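# Move gold-capped glass tube to the window rack

## Task

Take the glass tube with the gold cap out of the rack by the door and seat it fully in a free well of the rack by the window. Nothing new may end up on the floor, and no tube may ever touch the floor. Every other tube must finish fully seated in a rack, though it may be shifted to another well of its own rack. A drop of more than a few centimetres (about one well's depth) or a hard knock breaks a tube and fails the task. At the end the gripper must have released everything and moved away, and the robot must be upright and not leaning. Anything that stays in place only because the robot holds it does not count.

## Robot and tools

Robot: a Hello Robot Stretch 4 with one arm. It has an omni-wheel base, a lift that rides a mast, an arm that telescopes straight forward, a three-joint wrist (yaw, pitch, roll) and a two-finger gripper. It has four cameras: head_camera, head_left_camera, head_right_camera and wrist_camera. It stands about 1.6 m tall, and the base rim lies within 0.23 m of the base origin.

Frames: the base frame sits on the floor under the centre of the base, with x forward, y left and z up. hand_pose is reported in this frame. It is the point between the open fingertips, and the printed value may be slightly off. The odometry frame is the base frame as it was when the scene began. base_odometry counts wheel turns, so slipping shows up as travel. Heading runs -3.142 to 3.142, left positive. If turned_by_wheels and turned_by_imu differ by more than about 0.1 rad, a collision or slip probably happened. base_tilt is in degrees, forward and right positive.

execute_actions takes {"actions": [one action] or [], "cameras": list}. An empty list only reports state and images. An action can hold any of these:
- "base": exactly one relative move, measured from where the base last reported itself. translate_m is metres forward (+) or back, -2 to 2. strafe_m is metres left (+) or right, -2 to 2. rotate_rad is radians counter-clockwise (+), -3.2 to 3.2.
- "joints": absolute targets by name, not offsets. lift_m 0 to 1.2 m. arm_m 0 to 0.55 m extension. wrist_yaw_rad -1.134 to 4.276 (0 forward, + left, 3.14 folded back; above 3.4 the arm may block). wrist_pitch_rad -1.117 to 4.259 (0 level, 1.57 pointing down). wrist_roll_rad -1.117 to 4.259 (0 puts the fingers level; + turns clockwise seen from behind). gripper_m -0.038 to 0.141 m fingertip gap, with negative values pressing the tips together. Out-of-range joint targets are clipped to the limit and reported. Other bad values or unknown keys reject the whole call.
- "pace": "slow", "default", "fast" or "max". Base speeds are 0.1, 0.3, 0.4 and 0.6 m/s, and turning is 1 to 4 rad/s. Both are capped lower when the lift is high.
- "contact_limits": {"arm_m": 0 to 0.75}, where lower stops on a lighter push. The default is 0.5.
- {"end_of_arm": "enable_torque"} alone re-enables wrist or gripper motors that have shut off.
Motions in one action start together. No action runs longer than 15 s. A joint you leave out may still be driving toward an earlier target. If a stop is reported, the remaining calls in that reply are skipped. To unfold the wrist at the start, send lift_m 0.4 with wrist_yaw_rad 0.

wait {seconds 0–10} returns state and images without commanding anything. zoom_image {camera, region [x0,y0,x1,y1] in pixels, up to 504×504} shows a closer view of the latest image. read_manual returns licence texts only. finished_scene {scene} ends the scene for good and reports success.

Result lines:
- base_status and joint_status show how each motion ended. "done" means it arrived. For the base, done means the wheels turned fully, even if they slipped. "off_target" means it stopped short and may still be pushing. "contact_stop_at_<key>" means it was blocked; the part then holds, but a lift, arm or wheels that go slack may sink or roll. "limit_stop_at_<name>" means a built-in limit. "limit_stop_at_tilt" means the robot leaned more than 6°: lift, arm and wheels go slack until it rights itself. "limit_stop_at_own_body" means a self-collision guard, which is likely with the gripper tilted up and rolled. "torque_fault" means a wrist motor went limp, so send enable_torque.
- on_its_own covers things you did not command. "held at" gives the target being held. It also flags unusual rest effort, which suggests a load or contact.
- motor_effort is in percent, positive toward higher joint values, with the peak in brackets. Readings are noisy and offset.
- lidar_m gives 12 sectors of 30°: the 1st ahead, then counter-clockwise (4th left, 7th behind, 10th right). It sees from about 0.15 m up. "-" means nothing seen or closer than 0.25 m. It misses glass.
- wrist_depth_mm is a 7×7 grid of median depths, 100–2000 mm, read from the top-left. Glass is left out and the robot's own body appears.

Gripping: command a gap smaller than the tube's width to grip it. A smaller value squeezes harder and pulls the tube toward the wrist. Neither the reading nor "done" proves you are holding something. A firm grip shows in the gripper effort. Fingertips that are stuck on a surface come free if you raise the lift.

Cautions: the tubes are glass and break if dropped more than a few centimetres or knocked. Lower a tube into its well before releasing it, using slow pace and light arm contact limits near the racks. Never let a tube reach the floor. Do not turn or drive with more than 1 kg held and arm_m above 0.2. Avoid hard steady pushes, especially with the gripper high. Loose objects may occasionally get nudged. While you think, the robot keeps holding your last command. Before finishing, open the gripper, back away and check that the robot is level.

Each tool is called after "Request:" as a command line: name --argument value for each argument, lists and objects as JSON in quotes; but a table of rows of numbers goes row by row, as --pt "numbers of a row", without its own name.

## Session

Request:
execute_actions --actions '[]'

Scene clock: 0.00 s.
base_odometry: x=+0.000 y=+0.000 heading=+0.000 (m, m, rad; odometry frame)
turned_by_wheels: +0.000 (rad since the last result)
turned_by_imu: +0.000 (rad since the last result)
base_tilt: forward=-0.6 right=+1.3 (deg)
lidar_m: 0.89 0.88 1.10 1.48 1.48 2.46 1.73 1.76 1.85 1.60 1.61 1.00
base_status: not commanded
joint_positions: lift_m=+0.231 arm_m=-0.003 wrist_yaw_rad=+3.081 wrist_pitch_rad=-0.012 wrist_roll_rad=-0.003 gripper_m=+0.057
joint_status: not commanded
motor_effort: lift_m=+19 arm_m=-1 wrist_yaw_rad=+0 wrist_pitch_rad=-7 wrist_roll_rad=+0 gripper_m=-3 wheel_0=+0 wheel_1=+1 wheel_2=+0 (%)
hand_pose: x=-0.1144 y=+0.1046 z=+0.4123 quat_wxyz=(+0.030, +0.006, -0.002, +1.000) (m; base frame)
wrist_depth_mm: 137 138 1808 - - - - / - 138 1808 - - - - / - 131 211 1921 - - - / 109 137 253 1863 - - - / 135 1708 1808 1921 - - - / 1708 1756 1499 1756 211 1661 1618 / 1229 1182 1025 1060 991 1025 1098
pictures: head_camera, head_left_camera, head_right_camera, wrist_camera
Images, in order (width x height): head_camera 420x560, head_left_camera 420x672, head_right_camera 420x672, wrist_camera 616x392.

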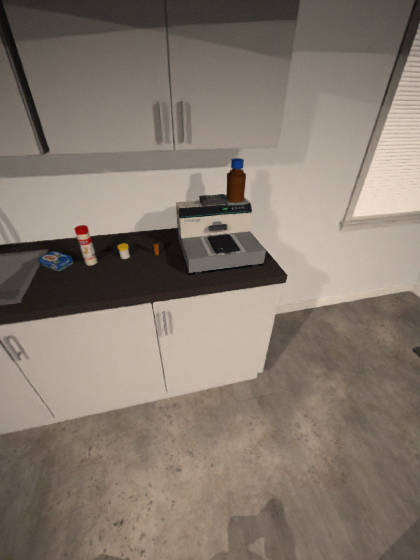

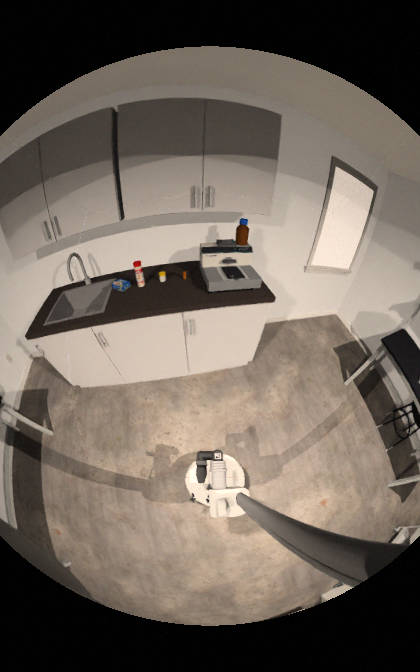

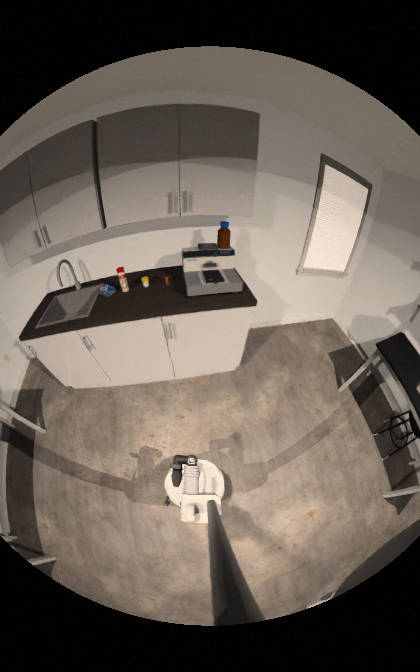

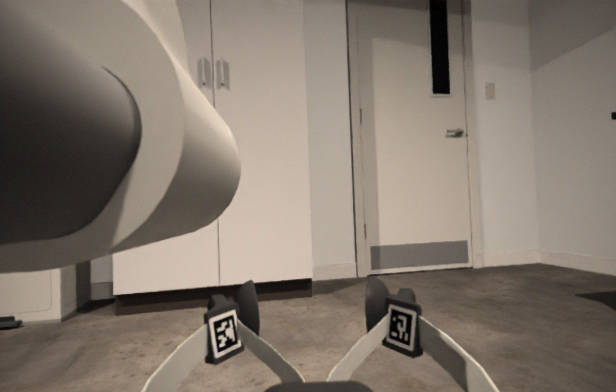

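Request:
execute_actions --actions '[{"base":{"rotate_rad":1.6},"joints":{"lift_m":0.4,"wrist_yaw_rad":0}}]'

Request:
execute_actions --actions '[{"base":{"rotate_rad":3.1},"joints":{"lift_m":0.9}}]'

Scene clock: 12.73 s.
base_odometry: x=+0.000 y=+0.000 heading=+1.599 (m, m, rad; odometry frame)
turned_by_wheels: +1.599 (rad since the last result)
turned_by_imu: +1.592 (rad since the last result)
base_tilt: forward=-0.6 right=+1.2 (deg)
lidar_m: 1.48 1.50 2.40 1.71 1.76 1.81 1.62 1.65 1.01 0.87 0.90 1.11
base_status: done
joint_positions: lift_m=+0.400 arm_m=-0.003 wrist_yaw_rad=+0.000 wrist_pitch_rad=-0.012 wrist_roll_rad=-0.003 gripper_m=+0.057
joint_status: all done
motor_effort: lift_m=+23(24) arm_m=-1(1) wrist_yaw_rad=-1(8) wrist_pitch_rad=-6(6) wrist_roll_rad=+1(1) gripper_m=-3(3) wheel_0=-4(9) wheel_1=-4(4) wheel_2=-1(7) (%)
hand_pose: x=+0.4568 y=-0.0873 z=+0.5813 quat_wxyz=(+1.000, -0.002, -0.006, +0.000) (m; base frame)
wrist_depth_mm: 1921 1921 - - - - 1708 / 1863 1921 - - - - 1098 / 1863 1983 - - - - 1008 / 1205 1229 1921 1921 - - 1008 / 1921 1921 - - - - 1008 / 1863 1921 1921 - 211 - 1008 / 1618 1576 1366 1430 1308 1397 1042
pictures: head_camera, head_left_camera, head_right_camera, wrist_camera
Images, in order (width x height): head_camera 420x560, head_left_camera 420x672, head_right_camera 420x672, wrist_camera 616x392.

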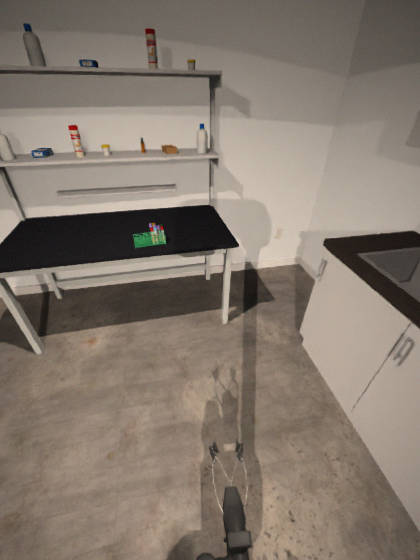

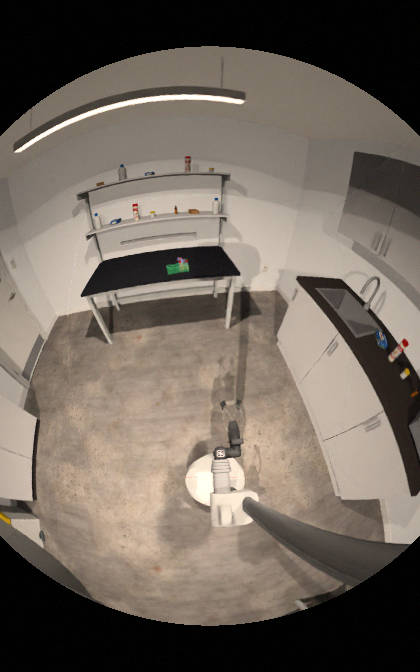

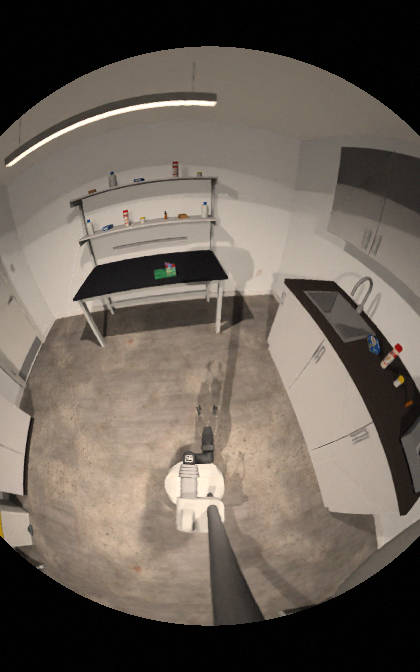

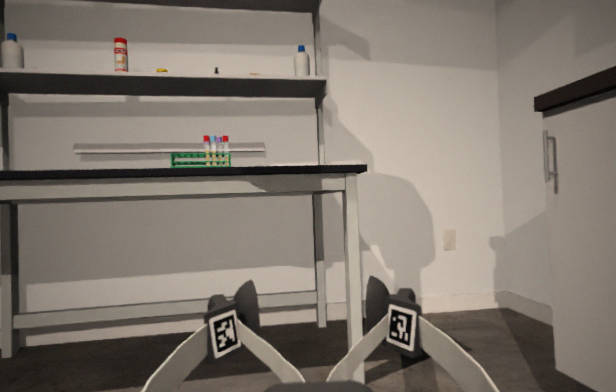

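Scene clock: 15.67 s.
base_odometry: x=+0.000 y=+0.000 heading=-1.584 (m, m, rad; odometry frame)
turned_by_wheels: +3.100 (rad since the last result)
turned_by_imu: +3.084 (rad since the last result)
base_tilt: forward=-0.8 right=+1.2 (deg)
lidar_m: 1.62 1.63 1.01 0.87 0.90 1.12 1.49 1.49 2.44 1.72 1.73 1.84
base_status: done
joint_positions: lift_m=+0.900 arm_m=-0.003 wrist_yaw_rad=+0.000 wrist_pitch_rad=-0.012 wrist_roll_rad=-0.003 gripper_m=+0.057
joint_status: all done
motor_effort: lift_m=+23(25) arm_m=-1(1) wrist_yaw_rad=+0(1) wrist_pitch_rad=-7(7) wrist_roll_rad=+0(0) gripper_m=-3(3) wheel_0=-2(10) wheel_1=-2(12) wheel_2=+0(9) (%)
hand_pose: x=+0.4568 y=-0.0874 z=+1.0813 quat_wxyz=(+1.000, -0.002, -0.006, +0.000) (m; base frame)
wrist_depth_mm: - - - - - - - / - - - - - - - / - - - - - - - / - - - - - - - / - - - - - - - / - 1430 1336 1537 211 - - / - - - 1661 - - -
pictures: head_camera, head_left_camera, head_right_camera, wrist_camera
Images, in order (width x height): head_camera 420x560, head_left_camera 420x672, head_right_camera 420x672, wrist_camera 616x392.

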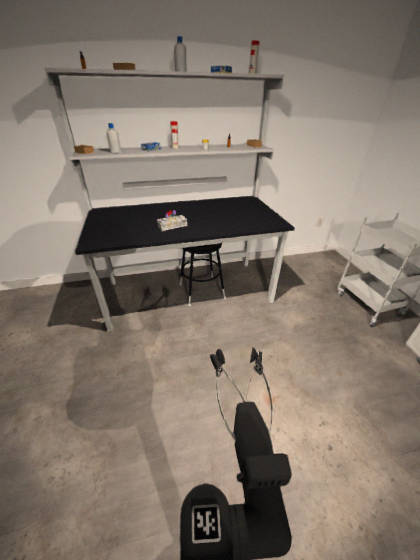

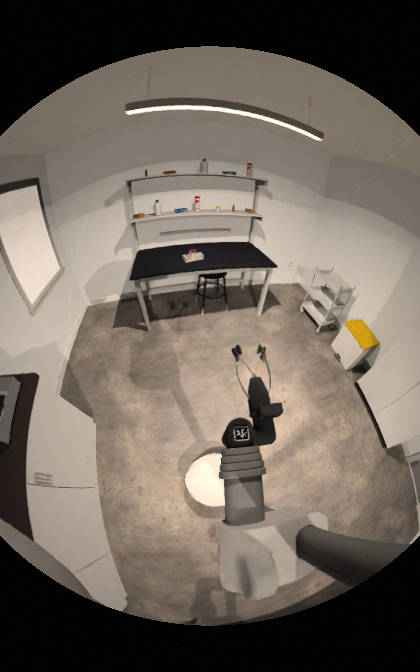

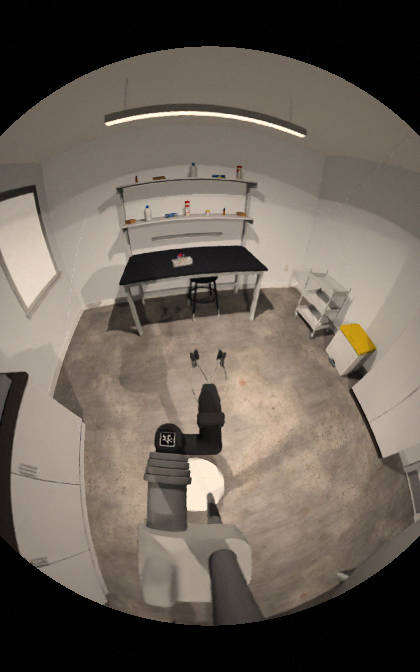

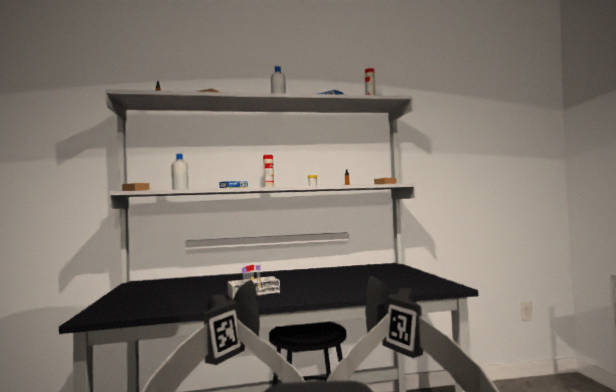

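Request:
execute_actions --actions '[{"base":{"rotate_rad":-2.9}}]' --cameras '[]'

Request:
execute_actions --actions '[{"base":{"translate_m":0.9},"joints":{"lift_m":0.85,"wrist_pitch_rad":0.4}}]' --cameras '["head_camera","wrist_camera"]'

Scene clock: 25.83 s.
base_odometry: x=+0.000 y=+0.000 heading=+1.800 (m, m, rad; odometry frame)
turned_by_wheels: -2.899 (rad since the last result)
turned_by_imu: -2.884 (rad since the last result)
base_tilt: forward=-0.7 right=+1.2 (deg)
lidar_m: 1.49 1.57 1.79 1.72 1.86 1.70 1.65 2.03 0.93 0.89 0.95 1.36
base_status: done
joint_positions: lift_m=+0.900 arm_m=-0.003 wrist_yaw_rad=+0.000 wrist_pitch_rad=-0.012 wrist_roll_rad=-0.003 gripper_m=+0.057
joint_status: not commanded
motor_effort: lift_m=+21(23) arm_m=-1(0) wrist_yaw_rad=+0(0) wrist_pitch_rad=-7(5) wrist_roll_rad=+0(2) gripper_m=-1(3) wheel_0=+3(8) wheel_1=+3(6) wheel_2=+1(9) (%)
hand_pose: x=+0.4568 y=-0.0875 z=+1.0814 quat_wxyz=(+1.000, -0.002, -0.006, +0.000) (m; base frame)
wrist_depth_mm: - - - - - - - / - - - - - - 1921 / - - - - - - 1921 / - - - - - - 1983 / - - - - - - 1983 / - 1499 1281 1336 211 1921 1921 / - - - - - 1983 1921
pictures: none
No camera images: the call's "cameras" was empty. Leave "cameras" out to get every camera's image.

Scene clock: 30.30 s.
base_odometry: x=-0.204 y=+0.876 heading=+1.800 (m, m, rad; odometry frame)
turned_by_wheels: +0.000 (rad since the last result)
turned_by_imu: +0.003 (rad since the last result)
base_tilt: forward=-0.8 right=+1.2 (deg)
lidar_m: 0.58 0.62 0.89 1.74 1.80 2.65 3.24 1.30 0.96 0.93 1.01 0.61
base_status: done
joint_positions: lift_m=+0.850 arm_m=-0.003 wrist_yaw_rad=+0.000 wrist_pitch_rad=+0.402 wrist_roll_rad=-0.003 gripper_m=+0.057
joint_status: all done
motor_effort: lift_m=+16(21) arm_m=-1(1) wrist_yaw_rad=+0(0) wrist_pitch_rad=-6(5) wrist_roll_rad=+1(1) gripper_m=-2(3) wheel_0=+3(7) wheel_1=+2(12) wheel_2=+0(10) (%)
hand_pose: x=+0.4339 y=-0.0874 z=+0.9156 quat_wxyz=(+0.980, -0.001, +0.200, +0.000) (m; base frame)
wrist_depth_mm: 1078 1078 1060 1042 1042 1008 1025 / 1138 1098 1098 1078 1078 1078 1060 / 1182 1160 1160 1138 1118 1078 1118 / 798 778 768 569 750 723 715 / 585 580 517 512 554 549 539 / 462 459 442 449 211 439 433 / 1336 1336 1255 496 1255 1229 1255
pictures: head_camera, wrist_camera
Images, in order (width x height): head_camera 420x560, wrist_camera 616x392.

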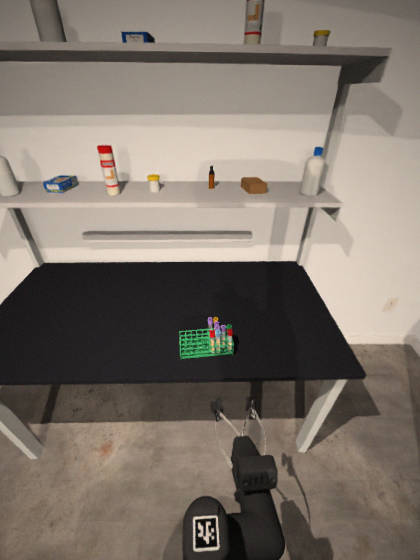

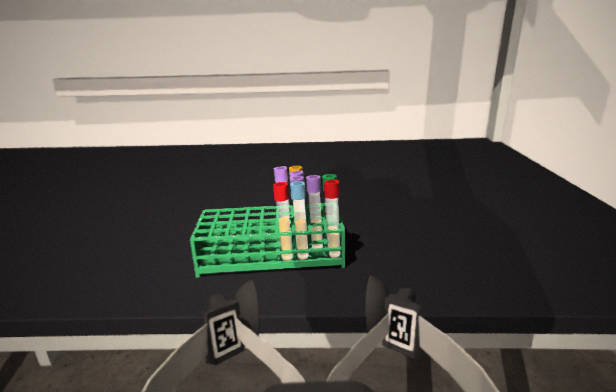

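Request:
zoom_image --camera "wrist_camera" --region '[180, 150, 370, 290]'

Request:
zoom_image --camera "head_camera" --region '[160, 300, 260, 370]'

Region (180, 150, 370, 290) of wrist_camera's 616x392 image, scaled by 2.653; it fills the top 371 rows of this view, and the rest is white.

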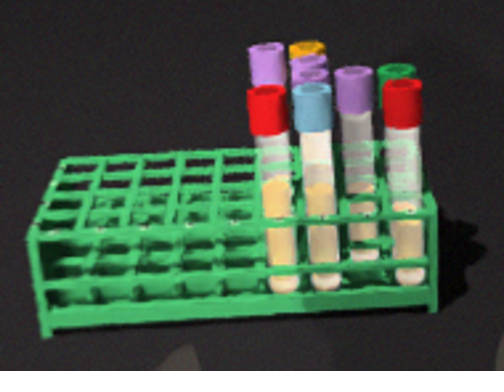

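Region (160, 300, 260, 370) of head_camera's 420x560 image, scaled by 5.040, with more detail than that image has; it fills the top 353 rows of this view, and the rest is white.

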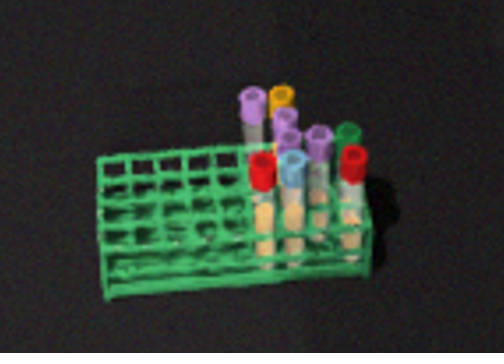

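Request:
execute_actions --actions '[{"base":{"translate_m":0.25},"joints":{"lift_m":1.06,"wrist_pitch_rad":1.57,"arm_m":0.3,"gripper_m":0.03}}]' --cameras '["head_camera","wrist_camera"]'

Scene clock: 62.60 s.
base_odometry: x=-0.261 y=+1.120 heading=+1.800 (m, m, rad; odometry frame)
turned_by_wheels: +0.000 (rad since the last result)
turned_by_imu: +0.001 (rad since the last result)
base_tilt: forward=-0.6 right=+1.2 (deg)
lidar_m: 0.32 0.36 0.52 1.96 1.81 2.62 3.04 1.32 0.97 0.93 0.49 0.36
base_status: done
joint_positions: lift_m=+1.060 arm_m=+0.299 wrist_yaw_rad=+0.000 wrist_pitch_rad=+1.570 wrist_roll_rad=-0.003 gripper_m=+0.030
joint_status: all done
motor_effort: lift_m=+23(23) arm_m=+6(7) wrist_yaw_rad=-1(1) wrist_pitch_rad=+1(2) wrist_roll_rad=-2(1) gripper_m=-5(4) wheel_0=+3(7) wheel_1=+3(11) wheel_2=+0(9) (%)
hand_pose: x=+0.4702 y=-0.0874 z=+0.9494 quat_wxyz=(+0.707, -0.001, +0.707, +0.001) (m; base frame)
wrist_depth_mm: 404 407 407 404 407 407 407 / 404 407 407 407 407 407 410 / 404 407 404 407 404 404 407 / 404 404 404 375 404 407 407 / 404 370 375 300 404 404 407 / 404 402 347 287 404 404 404 / 404 404 189 404 404 404 404
pictures: head_camera, wrist_camera
Images, in order (width x height): head_camera 420x560, wrist_camera 616x392.

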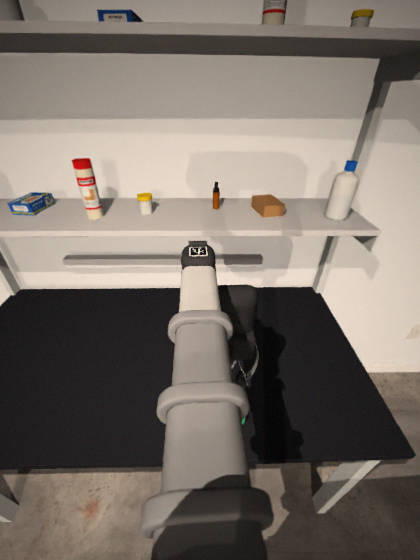

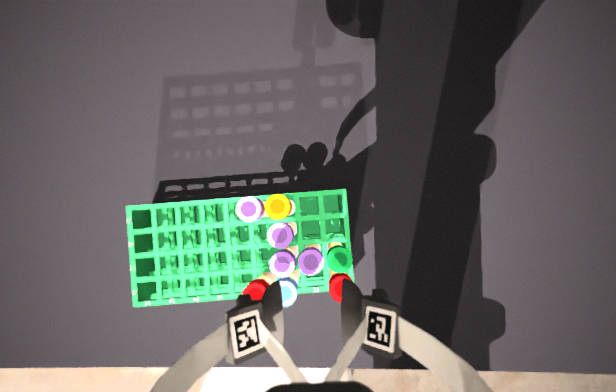

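Request:
execute_actions --actions '[{"base":{"strafe_m":0.056},"joints":{"lift_m":1.03,"wrist_roll_rad":1.49,"arm_m":0.347}}]' --cameras '["head_left_camera","wrist_camera"]'

Scene clock: 75.53 s.
base_odometry: x=-0.316 y=+1.107 heading=+1.800 (m, m, rad; odometry frame)
turned_by_wheels: +0.000 (rad since the last result)
turned_by_imu: +0.001 (rad since the last result)
base_tilt: forward=-0.6 right=+1.3 (deg)
lidar_m: 0.33 0.36 0.53 1.99 1.76 2.53 3.51 1.38 1.03 0.98 0.50 0.34
base_status: done
joint_positions: lift_m=+1.030 arm_m=+0.346 wrist_yaw_rad=+0.000 wrist_pitch_rad=+1.570 wrist_roll_rad=+1.490 gripper_m=+0.030
joint_status: all done
motor_effort: lift_m=+15(22) arm_m=+6(6) wrist_yaw_rad=+0(0) wrist_pitch_rad=+0(1) wrist_roll_rad=+0(1) gripper_m=-5(4) wheel_0=+0(12) wheel_1=+0(11) wheel_2=+0(0) (%)
hand_pose: x=+0.5171 y=-0.0874 z=+0.9201 quat_wxyz=(+0.520, +0.479, +0.520, -0.479) (m; base frame)
wrist_depth_mm: 377 377 379 382 382 387 1160 / 373 377 377 379 382 384 1160 / 373 373 375 377 382 1138 1160 / 373 377 377 364 379 931 1138 / 370 373 375 324 349 931 931 / 370 370 373 345 258 904 931 / 370 370 189 317 345 917 1138
pictures: head_left_camera, wrist_camera
Images, in order (width x height): head_left_camera 420x672, wrist_camera 616x392.

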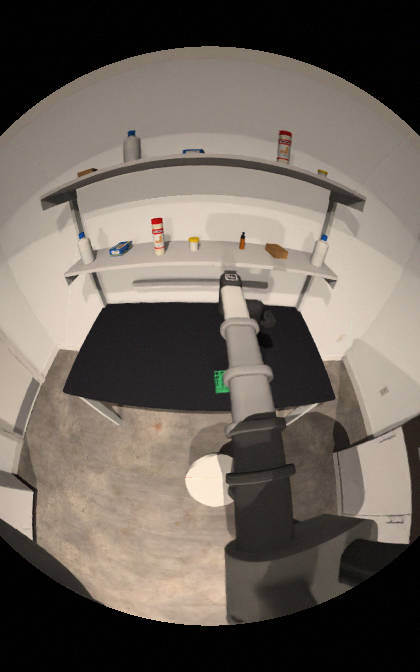

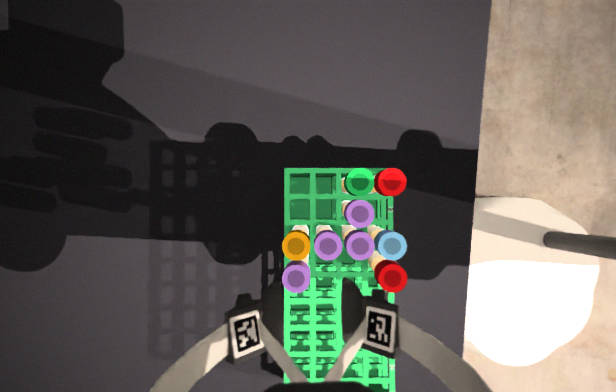

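Request:
execute_actions --actions '[{"joints":{"lift_m":1.005,"arm_m":0.357}}]' --cameras '["wrist_camera"]'

Scene clock: 81.53 s.
base_odometry: x=-0.316 y=+1.107 heading=+1.800 (m, m, rad; odometry frame)
turned_by_wheels: +0.000 (rad since the last result)
turned_by_imu: +0.000 (rad since the last result)
base_tilt: forward=-0.6 right=+1.2 (deg)
lidar_m: 0.34 0.36 0.53 1.98 1.73 2.53 3.52 1.37 1.04 1.00 0.49 0.37
base_status: not commanded
joint_positions: lift_m=+1.005 arm_m=+0.356 wrist_yaw_rad=+0.000 wrist_pitch_rad=+1.570 wrist_roll_rad=+1.490 gripper_m=+0.030
joint_status: all done
motor_effort: lift_m=+15(13) arm_m=+6(6) wrist_yaw_rad=+1(1) wrist_pitch_rad=+0(0) wrist_roll_rad=+3(0) gripper_m=-3(5) wheel_0=+0(1) wheel_1=-1(0) wheel_2=-1(1) (%)
hand_pose: x=+0.5271 y=-0.0874 z=+0.8951 quat_wxyz=(+0.520, +0.479, +0.520, -0.479) (m; base frame)
wrist_depth_mm: 351 353 355 355 357 359 1138 / 351 353 353 353 357 357 1118 / 349 349 349 353 355 357 1138 / 347 347 351 343 236 355 1118 / 345 347 349 340 236 355 904 / 345 347 347 293 234 353 904 / 345 347 190 294 294 351 1098
pictures: wrist_camera
Images, in order (width x height): wrist_camera 616x392.

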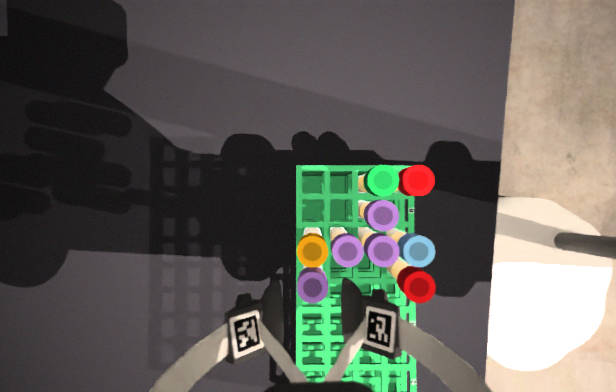

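Request:
execute_actions --actions '[{"base":{"strafe_m":0.006},"pace":"slow"}]' --cameras '[]'

Request:
execute_actions --actions '[{"joints":{"lift_m":0.98},"pace":"slow"}]' --cameras '["wrist_camera"]'

Scene clock: 89.80 s.
base_odometry: x=-0.321 y=+1.106 heading=+1.800 (m, m, rad; odometry frame)
turned_by_wheels: +0.000 (rad since the last result)
turned_by_imu: +0.000 (rad since the last result)
base_tilt: forward=-0.7 right=+1.3 (deg)
lidar_m: 0.34 0.37 0.52 1.98 1.74 2.51 3.04 1.39 1.04 1.01 0.51 0.36
base_status: done
joint_positions: lift_m=+1.005 arm_m=+0.356 wrist_yaw_rad=+0.000 wrist_pitch_rad=+1.570 wrist_roll_rad=+1.490 gripper_m=+0.030
joint_status: not commanded
motor_effort: lift_m=+14(15) arm_m=+6(6) wrist_yaw_rad=-1(0) wrist_pitch_rad=+1(0) wrist_roll_rad=-2(2) gripper_m=-3(5) wheel_0=-4(7) wheel_1=+4(4) wheel_2=+0(1) (%)
hand_pose: x=+0.5271 y=-0.0874 z=+0.8951 quat_wxyz=(+0.520, +0.479, +0.520, -0.479) (m; base frame)
wrist_depth_mm: 351 353 353 357 357 359 1138 / 351 351 353 355 357 359 1118 / 349 351 351 353 355 357 1138 / 347 349 351 345 297 355 1118 / 347 347 349 338 235 353 917 / 345 345 347 293 234 353 904 / 343 345 189 320 294 353 1118
pictures: none
No camera images: the call's "cameras" was empty. Leave "cameras" out to get every camera's image.

Scene clock: 90.80 s.
base_odometry: x=-0.321 y=+1.106 heading=+1.800 (m, m, rad; odometry frame)
turned_by_wheels: +0.000 (rad since the last result)
turned_by_imu: +0.000 (rad since the last result)
base_tilt: forward=-0.5 right=+1.2 (deg)
lidar_m: 0.34 0.36 0.52 1.96 1.72 2.51 3.03 1.39 1.03 1.00 0.48 0.35
base_status: not commanded
joint_positions: lift_m=+0.980 arm_m=+0.356 wrist_yaw_rad=+0.000 wrist_pitch_rad=+1.570 wrist_roll_rad=+1.490 gripper_m=+0.030
joint_status: all done
motor_effort: lift_m=+14(16) arm_m=+6(6) wrist_yaw_rad=-1(1) wrist_pitch_rad=+0(0) wrist_roll_rad=+2(2) gripper_m=-4(5) wheel_0=-4(4) wheel_1=+4(4) wheel_2=+0(0) (%)
hand_pose: x=+0.5271 y=-0.0874 z=+0.8701 quat_wxyz=(+0.520, +0.479, +0.520, -0.479) (m; base frame)
wrist_depth_mm: 325 327 330 330 330 334 1138 / 325 327 329 330 332 330 1098 / 325 325 327 329 330 330 1098 / 324 325 327 320 272 330 1078 / 320 324 327 286 210 329 878 / 322 324 324 268 209 329 878 / 320 322 190 268 270 327 1078
pictures: wrist_camera
Images, in order (width x height): wrist_camera 616x392.

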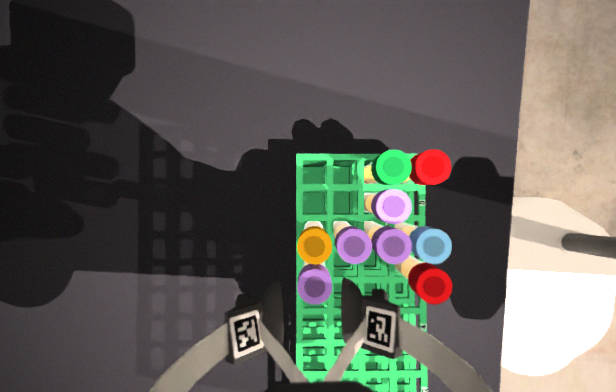

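Request:
execute_actions --actions '[{"base":{"strafe_m":-0.005},"pace":"slow"}]' --cameras '["wrist_camera"]'

Scene clock: 96.60 s.
base_odometry: x=-0.317 y=+1.107 heading=+1.800 (m, m, rad; odometry frame)
turned_by_wheels: +0.000 (rad since the last result)
turned_by_imu: +0.000 (rad since the last result)
base_tilt: forward=-0.5 right=+1.2 (deg)
lidar_m: 0.34 0.37 0.52 2.00 1.75 2.52 3.51 1.39 1.03 0.99 0.50 0.37
base_status: done
joint_positions: lift_m=+0.980 arm_m=+0.356 wrist_yaw_rad=+0.000 wrist_pitch_rad=+1.570 wrist_roll_rad=+1.490 gripper_m=+0.030
joint_status: not commanded
motor_effort: lift_m=+14(14) arm_m=+6(6) wrist_yaw_rad=+1(0) wrist_pitch_rad=+1(0) wrist_roll_rad=+1(2) gripper_m=-4(3) wheel_0=+4(4) wheel_1=-4(5) wheel_2=+0(0) (%)
hand_pose: x=+0.5271 y=-0.0874 z=+0.8701 quat_wxyz=(+0.520, +0.479, +0.520, -0.479) (m; base frame)
wrist_depth_mm: 327 329 329 330 330 334 1098 / 325 327 329 330 330 332 1098 / 325 327 329 327 329 330 1098 / 322 324 327 320 271 330 1098 / 322 324 325 319 210 330 878 / 322 324 324 213 209 329 866 / 320 320 190 267 267 327 1078
pictures: wrist_camera
Images, in order (width x height): wrist_camera 616x392.

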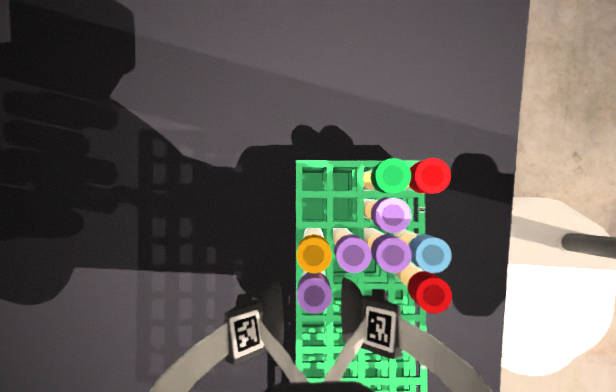

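Request:
execute_actions --actions '[{"joints":{"gripper_m":0.0}}]' --cameras '["wrist_camera"]'

Request:
execute_actions --actions '[{"joints":{"lift_m":1.0},"pace":"slow"}]' --cameras '["wrist_camera"]'

Scene clock: 101.47 s.
base_odometry: x=-0.317 y=+1.107 heading=+1.800 (m, m, rad; odometry frame)
turned_by_wheels: +0.000 (rad since the last result)
turned_by_imu: +0.000 (rad since the last result)
base_tilt: forward=-0.7 right=+1.2 (deg)
lidar_m: 0.34 0.36 0.52 2.00 1.75 2.52 3.52 1.37 1.04 0.99 0.50 0.35
base_status: not commanded
joint_positions: lift_m=+0.980 arm_m=+0.356 wrist_yaw_rad=+0.000 wrist_pitch_rad=+1.571 wrist_roll_rad=+1.490 gripper_m=+0.000
joint_status: all done
motor_effort: lift_m=+14(14) arm_m=+6(6) wrist_yaw_rad=+0(0) wrist_pitch_rad=-1(2) wrist_roll_rad=+3(1) gripper_m=-12(10) wheel_0=+4(4) wheel_1=-4(4) wheel_2=+0(0) (%)
hand_pose: x=+0.5269 y=-0.0874 z=+0.8701 quat_wxyz=(+0.520, +0.479, +0.520, -0.479) (m; base frame)
wrist_depth_mm: 327 327 330 330 332 332 1098 / 325 327 329 330 330 334 1098 / 324 325 327 329 329 332 1098 / 322 324 325 320 271 332 1098 / 324 324 324 297 210 329 878 / 320 322 324 204 209 327 878 / 319 322 177 267 268 325 1078
pictures: wrist_camera
Images, in order (width x height): wrist_camera 616x392.

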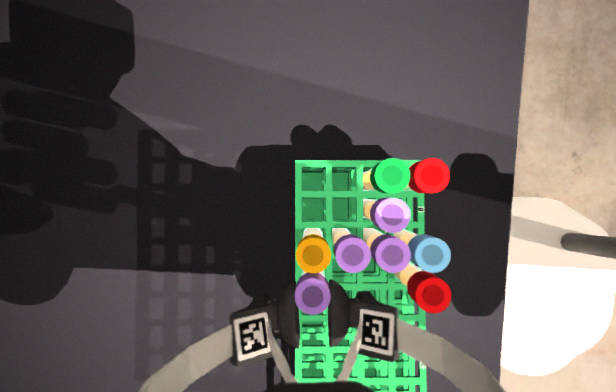

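Scene clock: 102.40 s.
base_odometry: x=-0.317 y=+1.107 heading=+1.800 (m, m, rad; odometry frame)
turned_by_wheels: +0.000 (rad since the last result)
turned_by_imu: +0.000 (rad since the last result)
base_tilt: forward=-0.6 right=+1.2 (deg)
lidar_m: 0.33 0.37 0.52 1.96 1.73 2.50 3.51 1.40 1.05 1.00 0.49 0.36
base_status: not commanded
joint_positions: lift_m=+1.000 arm_m=+0.356 wrist_yaw_rad=+0.000 wrist_pitch_rad=+1.571 wrist_roll_rad=+1.490 gripper_m=+0.000
joint_status: all done
motor_effort: lift_m=+23(24) arm_m=+6(6) wrist_yaw_rad=+1(1) wrist_pitch_rad=-1(1) wrist_roll_rad=+2(1) gripper_m=-10(11) wheel_0=+4(4) wheel_1=-4(4) wheel_2=+0(0) (%)
hand_pose: x=+0.5269 y=-0.0874 z=+0.8894 quat_wxyz=(+0.520, +0.479, +0.520, -0.479) (m; base frame)
wrist_depth_mm: 345 347 349 349 351 353 1138 / 345 347 347 349 351 353 1118 / 343 343 347 347 349 351 1118 / 342 343 345 338 230 349 1118 / 340 342 343 336 229 349 904 / 340 340 343 203 229 347 904 / 340 340 179 315 287 347 1098
pictures: wrist_camera
Images, in order (width x height): wrist_camera 616x392.

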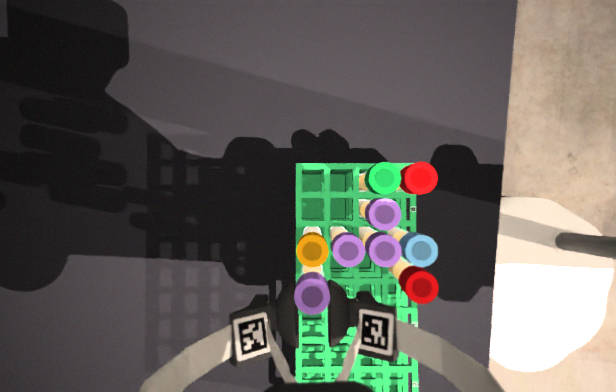

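Request:
execute_actions --actions '[{"joints":{"lift_m":1.055},"pace":"slow"}]' --cameras '[]'

Request:
execute_actions --actions '[{"base":{"strafe_m":0.064},"joints":{"arm_m":0.351},"pace":"slow"}]' --cameras '["wrist_camera","head_left_camera"]'

Scene clock: 110.80 s.
base_odometry: x=-0.317 y=+1.107 heading=+1.800 (m, m, rad; odometry frame)
turned_by_wheels: +0.000 (rad since the last result)
turned_by_imu: +0.000 (rad since the last result)
base_tilt: forward=-0.7 right=+1.2 (deg)
lidar_m: 0.35 0.36 0.52 2.01 1.74 2.52 3.52 1.37 1.02 0.99 0.51 0.36
base_status: not commanded
joint_positions: lift_m=+1.055 arm_m=+0.356 wrist_yaw_rad=+0.000 wrist_pitch_rad=+1.570 wrist_roll_rad=+1.490 gripper_m=+0.000
joint_status: all done
motor_effort: lift_m=+23(26) arm_m=+6(6) wrist_yaw_rad=+0(1) wrist_pitch_rad=-1(2) wrist_roll_rad=+2(2) gripper_m=-13(11) wheel_0=+4(4) wheel_1=-4(4) wheel_2=+0(0) (%)
hand_pose: x=+0.5270 y=-0.0874 z=+0.9444 quat_wxyz=(+0.520, +0.479, +0.520, -0.479) (m; base frame)
wrist_depth_mm: 399 399 404 404 407 410 1182 / 399 399 402 404 404 1160 1160 / 397 399 402 402 404 1160 1182 / 397 397 399 394 347 960 1182 / 394 394 397 370 345 946 960 / 394 394 394 204 343 946 946 / 392 392 179 342 342 946 1160
pictures: none
No camera images: the call's "cameras" was empty. Leave "cameras" out to get every camera's image.

Scene clock: 112.57 s.
base_odometry: x=-0.379 y=+1.092 heading=+1.800 (m, m, rad; odometry frame)
turned_by_wheels: +0.000 (rad since the last result)
turned_by_imu: +0.000 (rad since the last result)
base_tilt: forward=-0.7 right=+1.2 (deg)
lidar_m: 0.35 0.38 0.52 1.96 1.68 2.41 3.49 1.48 1.09 1.05 0.49 0.35
base_status: done
joint_positions: lift_m=+1.055 arm_m=+0.352 wrist_yaw_rad=+0.000 wrist_pitch_rad=+1.570 wrist_roll_rad=+1.490 gripper_m=+0.000
joint_status: all done
motor_effort: lift_m=+23(23) arm_m=-6(7) wrist_yaw_rad=+1(0) wrist_pitch_rad=-1(0) wrist_roll_rad=+0(0) gripper_m=-12(11) wheel_0=-4(8) wheel_1=+3(5) wheel_2=+0(1) (%)
hand_pose: x=+0.5231 y=-0.0874 z=+0.9444 quat_wxyz=(+0.520, +0.479, +0.520, -0.479) (m; base frame)
wrist_depth_mm: 399 402 404 404 404 1160 1182 / 399 402 402 404 407 1160 1182 / 397 399 399 394 357 1160 1182 / 394 399 399 394 370 976 1182 / 397 397 399 392 392 946 946 / 392 394 397 204 345 960 946 / 392 394 179 397 397 946 1160
pictures: head_left_camera, wrist_camera
Images, in order (width x height): head_left_camera 420x672, wrist_camera 616x392.

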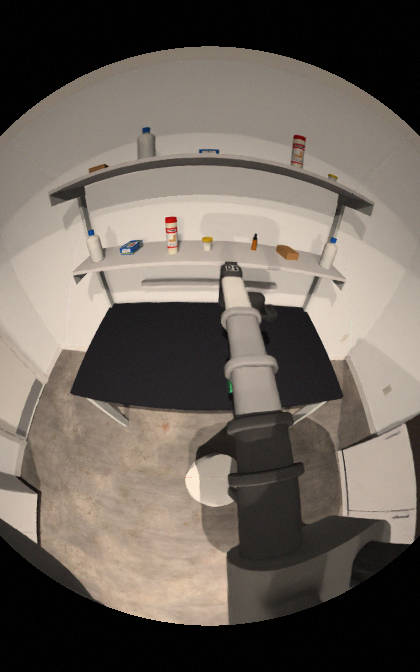

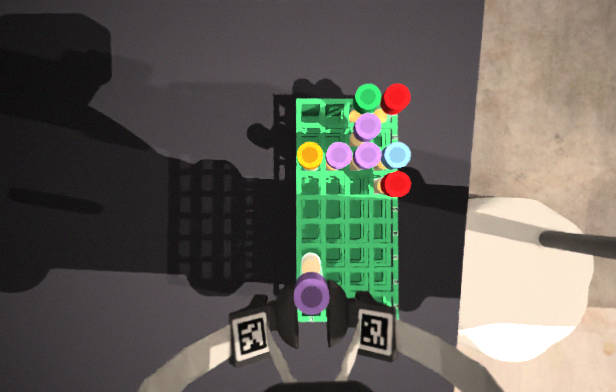

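Request:
zoom_image --camera "wrist_camera" --region '[240, 80, 440, 330]'

Region (240, 80, 440, 330) of wrist_camera's 616x392 image, scaled by 2.016; it fills the left 403 columns of this view, and the rest is white.

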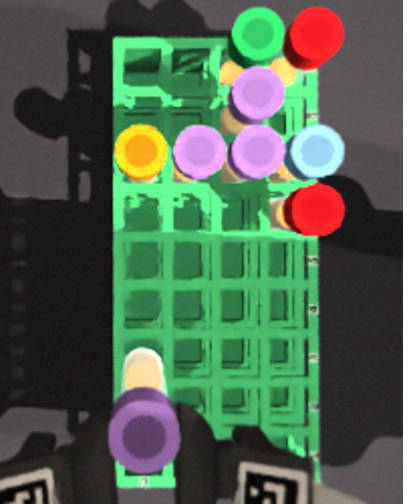

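Request:
execute_actions --actions '[{"joints":{"lift_m":1.02},"pace":"slow"}]' --cameras '["wrist_camera"]'

Scene clock: 122.90 s.
base_odometry: x=-0.379 y=+1.092 heading=+1.800 (m, m, rad; odometry frame)
turned_by_wheels: +0.000 (rad since the last result)
turned_by_imu: +0.000 (rad since the last result)
base_tilt: forward=-0.7 right=+1.3 (deg)
lidar_m: 0.34 0.38 0.53 1.94 1.67 2.42 3.48 1.48 1.11 1.06 0.49 0.36
base_status: not commanded
joint_positions: lift_m=+1.020 arm_m=+0.352 wrist_yaw_rad=+0.000 wrist_pitch_rad=+1.570 wrist_roll_rad=+1.490 gripper_m=+0.000
joint_status: all done
motor_effort: lift_m=+14(21) arm_m=-6(6) wrist_yaw_rad=+0(0) wrist_pitch_rad=-1(1) wrist_roll_rad=+1(3) gripper_m=-12(11) wheel_0=-4(4) wheel_1=+3(3) wheel_2=-1(0) (%)
hand_pose: x=+0.5231 y=-0.0874 z=+0.9101 quat_wxyz=(+0.520, +0.479, +0.520, -0.479) (m; base frame)
wrist_depth_mm: 366 368 368 370 373 375 1138 / 366 366 368 368 327 373 1138 / 364 366 366 353 312 373 1138 / 362 364 366 359 340 931 1138 / 362 364 366 357 338 917 917 / 359 362 362 204 310 917 904 / 359 362 179 366 364 366 1118
pictures: wrist_camera
Images, in order (width x height): wrist_camera 616x392.

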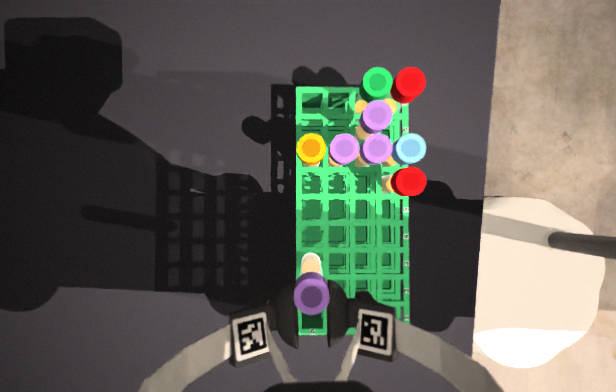

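Request:
execute_actions --actions '[{"joints":{"lift_m":0.981},"pace":"slow"}]' --cameras '["wrist_camera"]'

Request:
execute_actions --actions '[{"joints":{"gripper_m":0.03}}]' --cameras '[]'

Request:
execute_actions --actions '[{"joints":{"lift_m":1.02}}]' --cameras '["wrist_camera"]'

Scene clock: 128.80 s.
base_odometry: x=-0.379 y=+1.092 heading=+1.800 (m, m, rad; odometry frame)
turned_by_wheels: +0.000 (rad since the last result)
turned_by_imu: +0.000 (rad since the last result)
base_tilt: forward=-0.7 right=+1.3 (deg)
lidar_m: 0.33 0.37 0.52 1.97 1.67 2.39 3.51 1.48 1.10 1.05 0.49 0.36
base_status: not commanded
joint_positions: lift_m=+0.981 arm_m=+0.352 wrist_yaw_rad=+0.000 wrist_pitch_rad=+1.571 wrist_roll_rad=+1.490 gripper_m=+0.000
joint_status: all done
motor_effort: lift_m=+14(15) arm_m=-6(6) wrist_yaw_rad=+0(2) wrist_pitch_rad=-2(1) wrist_roll_rad=+2(3) gripper_m=-12(11) wheel_0=-4(4) wheel_1=+3(3) wheel_2=-1(0) (%)
hand_pose: x=+0.5230 y=-0.0874 z=+0.8711 quat_wxyz=(+0.520, +0.479, +0.520, -0.479) (m; base frame)
wrist_depth_mm: 327 327 330 330 334 336 1098 / 327 327 329 319 225 334 1098 / 325 325 329 273 213 332 1118 / 325 327 327 320 273 332 1098 / 324 324 325 320 300 330 878 / 320 324 325 204 271 329 878 / 320 324 179 270 325 329 1098
pictures: wrist_camera
Images, in order (width x height): wrist_camera 616x392.

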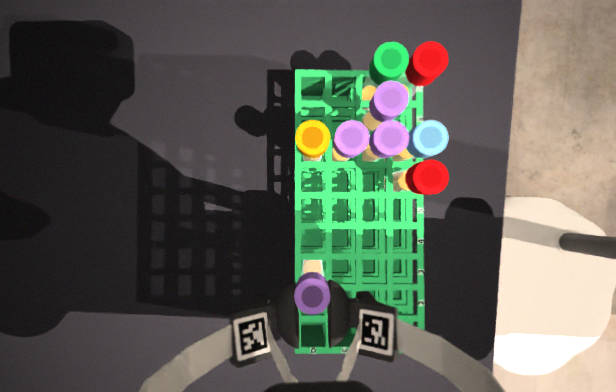

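Scene clock: 129.87 s.
base_odometry: x=-0.379 y=+1.092 heading=+1.800 (m, m, rad; odometry frame)
turned_by_wheels: +0.000 (rad since the last result)
turned_by_imu: +0.000 (rad since the last result)
base_tilt: forward=-0.7 right=+1.2 (deg)
lidar_m: 0.33 0.38 0.52 1.96 1.69 2.41 3.49 1.46 1.11 1.06 0.49 0.34
base_status: not commanded
joint_positions: lift_m=+0.981 arm_m=+0.352 wrist_yaw_rad=+0.000 wrist_pitch_rad=+1.570 wrist_roll_rad=+1.490 gripper_m=+0.030
joint_status: all done
motor_effort: lift_m=+14(14) arm_m=-6(6) wrist_yaw_rad=+0(1) wrist_pitch_rad=-1(2) wrist_roll_rad=+2(0) gripper_m=-5(10) wheel_0=-3(4) wheel_1=+3(3) wheel_2=+0(1) (%)
hand_pose: x=+0.5230 y=-0.0874 z=+0.8711 quat_wxyz=(+0.520, +0.479, +0.520, -0.479) (m; base frame)
wrist_depth_mm: 327 329 330 332 334 334 1098 / 325 327 329 320 225 334 1098 / 325 327 329 272 216 332 1098 / 325 325 325 322 273 332 1098 / 322 325 327 320 298 330 878 / 322 324 325 213 272 330 878 / 322 322 190 270 327 329 1098
pictures: none
No camera images: the call's "cameras" was empty. Leave "cameras" out to get every camera's image.

Scene clock: 130.87 s.
base_odometry: x=-0.379 y=+1.092 heading=+1.800 (m, m, rad; odometry frame)
turned_by_wheels: +0.000 (rad since the last result)
turned_by_imu: +0.000 (rad since the last result)
base_tilt: forward=-0.7 right=+1.3 (deg)
lidar_m: 0.34 0.36 0.54 1.96 1.66 2.39 3.50 1.48 1.11 1.06 0.50 0.36
base_status: not commanded
joint_positions: lift_m=+1.020 arm_m=+0.352 wrist_yaw_rad=+0.000 wrist_pitch_rad=+1.570 wrist_roll_rad=+1.490 gripper_m=+0.030
joint_status: all done
motor_effort: lift_m=+23(25) arm_m=-6(6) wrist_yaw_rad=+0(0) wrist_pitch_rad=+0(1) wrist_roll_rad=-1(0) gripper_m=-5(3) wheel_0=-3(3) wheel_1=+3(3) wheel_2=-1(0) (%)
hand_pose: x=+0.5231 y=-0.0874 z=+0.9094 quat_wxyz=(+0.520, +0.479, +0.520, -0.479) (m; base frame)
wrist_depth_mm: 366 366 368 370 373 373 1138 / 364 366 366 368 327 373 1138 / 364 366 366 355 312 373 1118 / 362 362 366 359 338 370 1138 / 359 364 364 357 338 917 917 / 359 362 364 307 309 917 917 / 357 359 189 362 364 917 1118
pictures: wrist_camera
Images, in order (width x height): wrist_camera 616x392.

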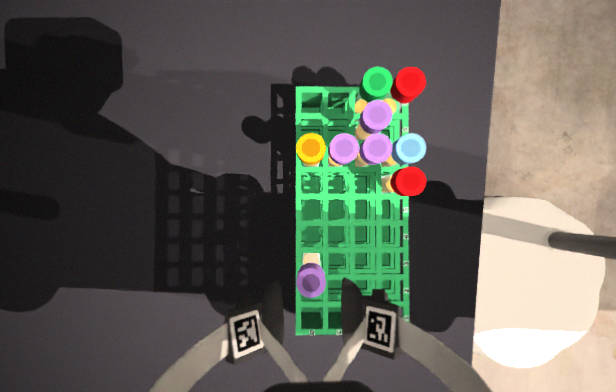

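Request:
execute_actions --actions '[{"base":{"strafe_m":-0.092},"joints":{"arm_m":0.366,"wrist_roll_rad":3.06,"lift_m":1.005}}]' --cameras '["wrist_camera"]'

Scene clock: 137.37 s.
base_odometry: x=-0.289 y=+1.113 heading=+1.800 (m, m, rad; odometry frame)
turned_by_wheels: +0.000 (rad since the last result)
turned_by_imu: +0.001 (rad since the last result)
base_tilt: forward=-0.6 right=+1.3 (deg)
lidar_m: 0.33 0.38 0.52 2.00 1.77 2.57 3.54 1.33 1.01 0.98 0.48 0.35
base_status: done
joint_positions: lift_m=+1.005 arm_m=+0.365 wrist_yaw_rad=+0.000 wrist_pitch_rad=+1.570 wrist_roll_rad=+3.060 gripper_m=+0.030
joint_status: all done
motor_effort: lift_m=+15(19) arm_m=+6(6) wrist_yaw_rad=+0(1) wrist_pitch_rad=+0(1) wrist_roll_rad=+2(7) gripper_m=-4(4) wheel_0=+2(12) wheel_1=-2(5) wheel_2=+0(1) (%)
hand_pose: x=+0.5362 y=-0.0874 z=+0.8951 quat_wxyz=(+0.029, +0.707, +0.029, -0.706) (m; base frame)
wrist_depth_mm: 1118 1118 1118 904 917 1138 1138 / 355 357 357 357 904 1118 1118 / 355 355 355 355 355 355 355 / 353 355 297 296 327 355 355 / 351 353 320 310 324 351 353 / 349 349 349 294 232 351 349 / 347 345 189 345 345 347 349
pictures: wrist_camera
Images, in order (width x height): wrist_camera 616x392.

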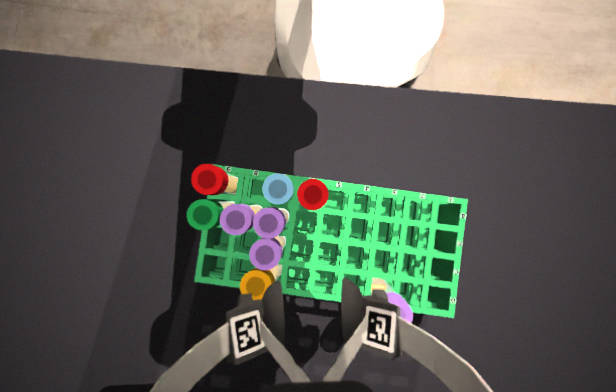

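Request:
execute_actions --actions '[]' --cameras '["wrist_camera"]'

Scene clock: 140.17 s.
base_odometry: x=-0.289 y=+1.113 heading=+1.800 (m, m, rad; odometry frame)
turned_by_wheels: +0.000 (rad since the last result)
turned_by_imu: +0.000 (rad since the last result)
base_tilt: forward=-0.6 right=+1.2 (deg)
lidar_m: 0.33 0.36 0.52 1.98 1.77 2.57 3.56 1.34 1.02 0.98 0.50 0.37
base_status: done
joint_positions: lift_m=+1.005 arm_m=+0.365 wrist_yaw_rad=+0.000 wrist_pitch_rad=+1.570 wrist_roll_rad=+3.060 gripper_m=+0.030
joint_status: all done
motor_effort: lift_m=+14(19) arm_m=+6(6) wrist_yaw_rad=-1(1) wrist_pitch_rad=+0(1) wrist_roll_rad=+3(7) gripper_m=-5(4) wheel_0=+2(12) wheel_1=-2(5) wheel_2=+0(1) (%)
hand_pose: x=+0.5362 y=-0.0874 z=+0.8951 quat_wxyz=(+0.029, +0.707, +0.029, -0.706) (m; base frame)
wrist_depth_mm: 1118 1138 1118 904 917 1138 1138 / 355 357 357 357 904 1118 1118 / 353 355 353 353 355 357 357 / 351 351 297 297 327 353 355 / 351 351 320 297 322 351 353 / 349 349 347 294 233 351 351 / 347 347 345 347 347 347 347
pictures: wrist_camera
Images, in order (width x height): wrist_camera 616x392.

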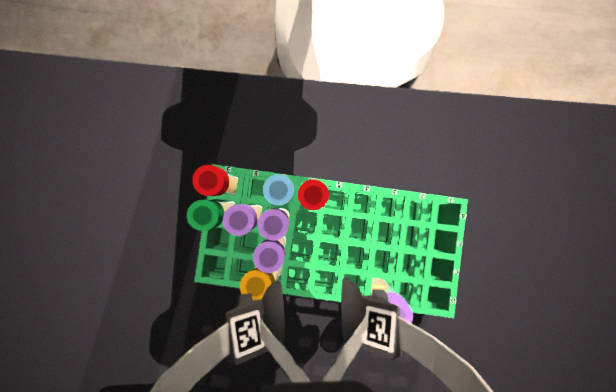

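Request:
execute_actions --actions '[{"joints":{"lift_m":1.03}}]' --cameras '[]'

Request:
execute_actions --actions '[{"base":{"strafe_m":-0.033},"joints":{"wrist_roll_rad":3.19},"pace":"slow"}]' --cameras '["wrist_camera"]'

Scene clock: 146.97 s.
base_odometry: x=-0.289 y=+1.113 heading=+1.800 (m, m, rad; odometry frame)
turned_by_wheels: +0.000 (rad since the last result)
turned_by_imu: +0.000 (rad since the last result)
base_tilt: forward=-0.7 right=+1.2 (deg)
lidar_m: 0.34 0.36 0.54 1.99 1.77 2.57 3.56 1.35 1.01 0.98 0.49 0.36
base_status: not commanded
joint_positions: lift_m=+1.030 arm_m=+0.365 wrist_yaw_rad=+0.000 wrist_pitch_rad=+1.570 wrist_roll_rad=+3.060 gripper_m=+0.030
joint_status: all done
motor_effort: lift_m=+23(24) arm_m=+6(6) wrist_yaw_rad=+0(0) wrist_pitch_rad=-1(1) wrist_roll_rad=+4(2) gripper_m=-4(3) wheel_0=+2(2) wheel_1=-2(1) wheel_2=+0(0) (%)
hand_pose: x=+0.5362 y=-0.0874 z=+0.9194 quat_wxyz=(+0.029, +0.707, +0.029, -0.706) (m; base frame)
wrist_depth_mm: 1160 1138 1160 931 946 1160 1138 / 382 382 382 931 931 1138 1160 / 379 379 379 382 379 382 382 / 375 377 322 322 370 377 379 / 375 375 355 343 342 377 377 / 373 373 373 345 256 375 375 / 370 373 190 370 370 370 370
pictures: none
No camera images: the call's "cameras" was empty. Leave "cameras" out to get every camera's image.

Scene clock: 148.33 s.
base_odometry: x=-0.258 y=+1.121 heading=+1.800 (m, m, rad; odometry frame)
turned_by_wheels: +0.000 (rad since the last result)
turned_by_imu: +0.000 (rad since the last result)
base_tilt: forward=-0.8 right=+1.3 (deg)
lidar_m: 0.34 0.35 0.51 1.98 1.81 2.61 3.03 1.32 0.98 0.95 0.48 0.36
base_status: done
joint_positions: lift_m=+1.030 arm_m=+0.365 wrist_yaw_rad=+0.000 wrist_pitch_rad=+1.570 wrist_roll_rad=+3.190 gripper_m=+0.030
joint_status: all done
motor_effort: lift_m=+23(23) arm_m=+6(6) wrist_yaw_rad=-1(0) wrist_pitch_rad=+1(3) wrist_roll_rad=+0(1) gripper_m=-2(2) wheel_0=+4(9) wheel_1=-4(4) wheel_2=+0(1) (%)
hand_pose: x=+0.5362 y=-0.0874 z=+0.9194 quat_wxyz=(-0.017, +0.707, -0.017, -0.707) (m; base frame)
wrist_depth_mm: 1138 1138 1160 946 931 1182 1138 / 1138 1138 1138 931 931 382 382 / 379 377 379 379 382 379 382 / 377 377 377 320 347 375 379 / 375 375 377 347 347 364 377 / 373 375 373 319 256 373 373 / 370 373 189 370 370 370 370
pictures: wrist_camera
Images, in order (width x height): wrist_camera 616x392.

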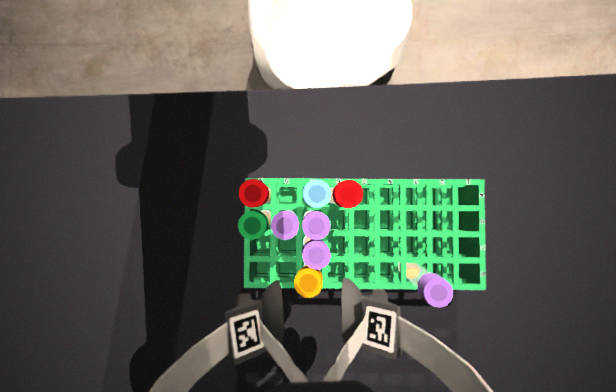

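Request:
zoom_image --camera "wrist_camera" --region '[230, 170, 500, 320]'

Region (230, 170, 500, 320) of wrist_camera's 616x392 image, scaled by 1.867.

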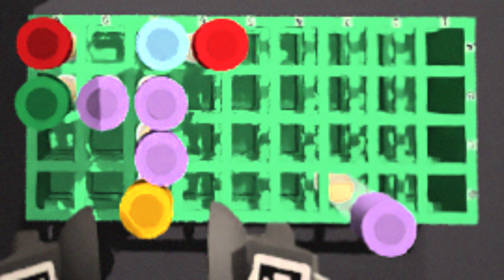

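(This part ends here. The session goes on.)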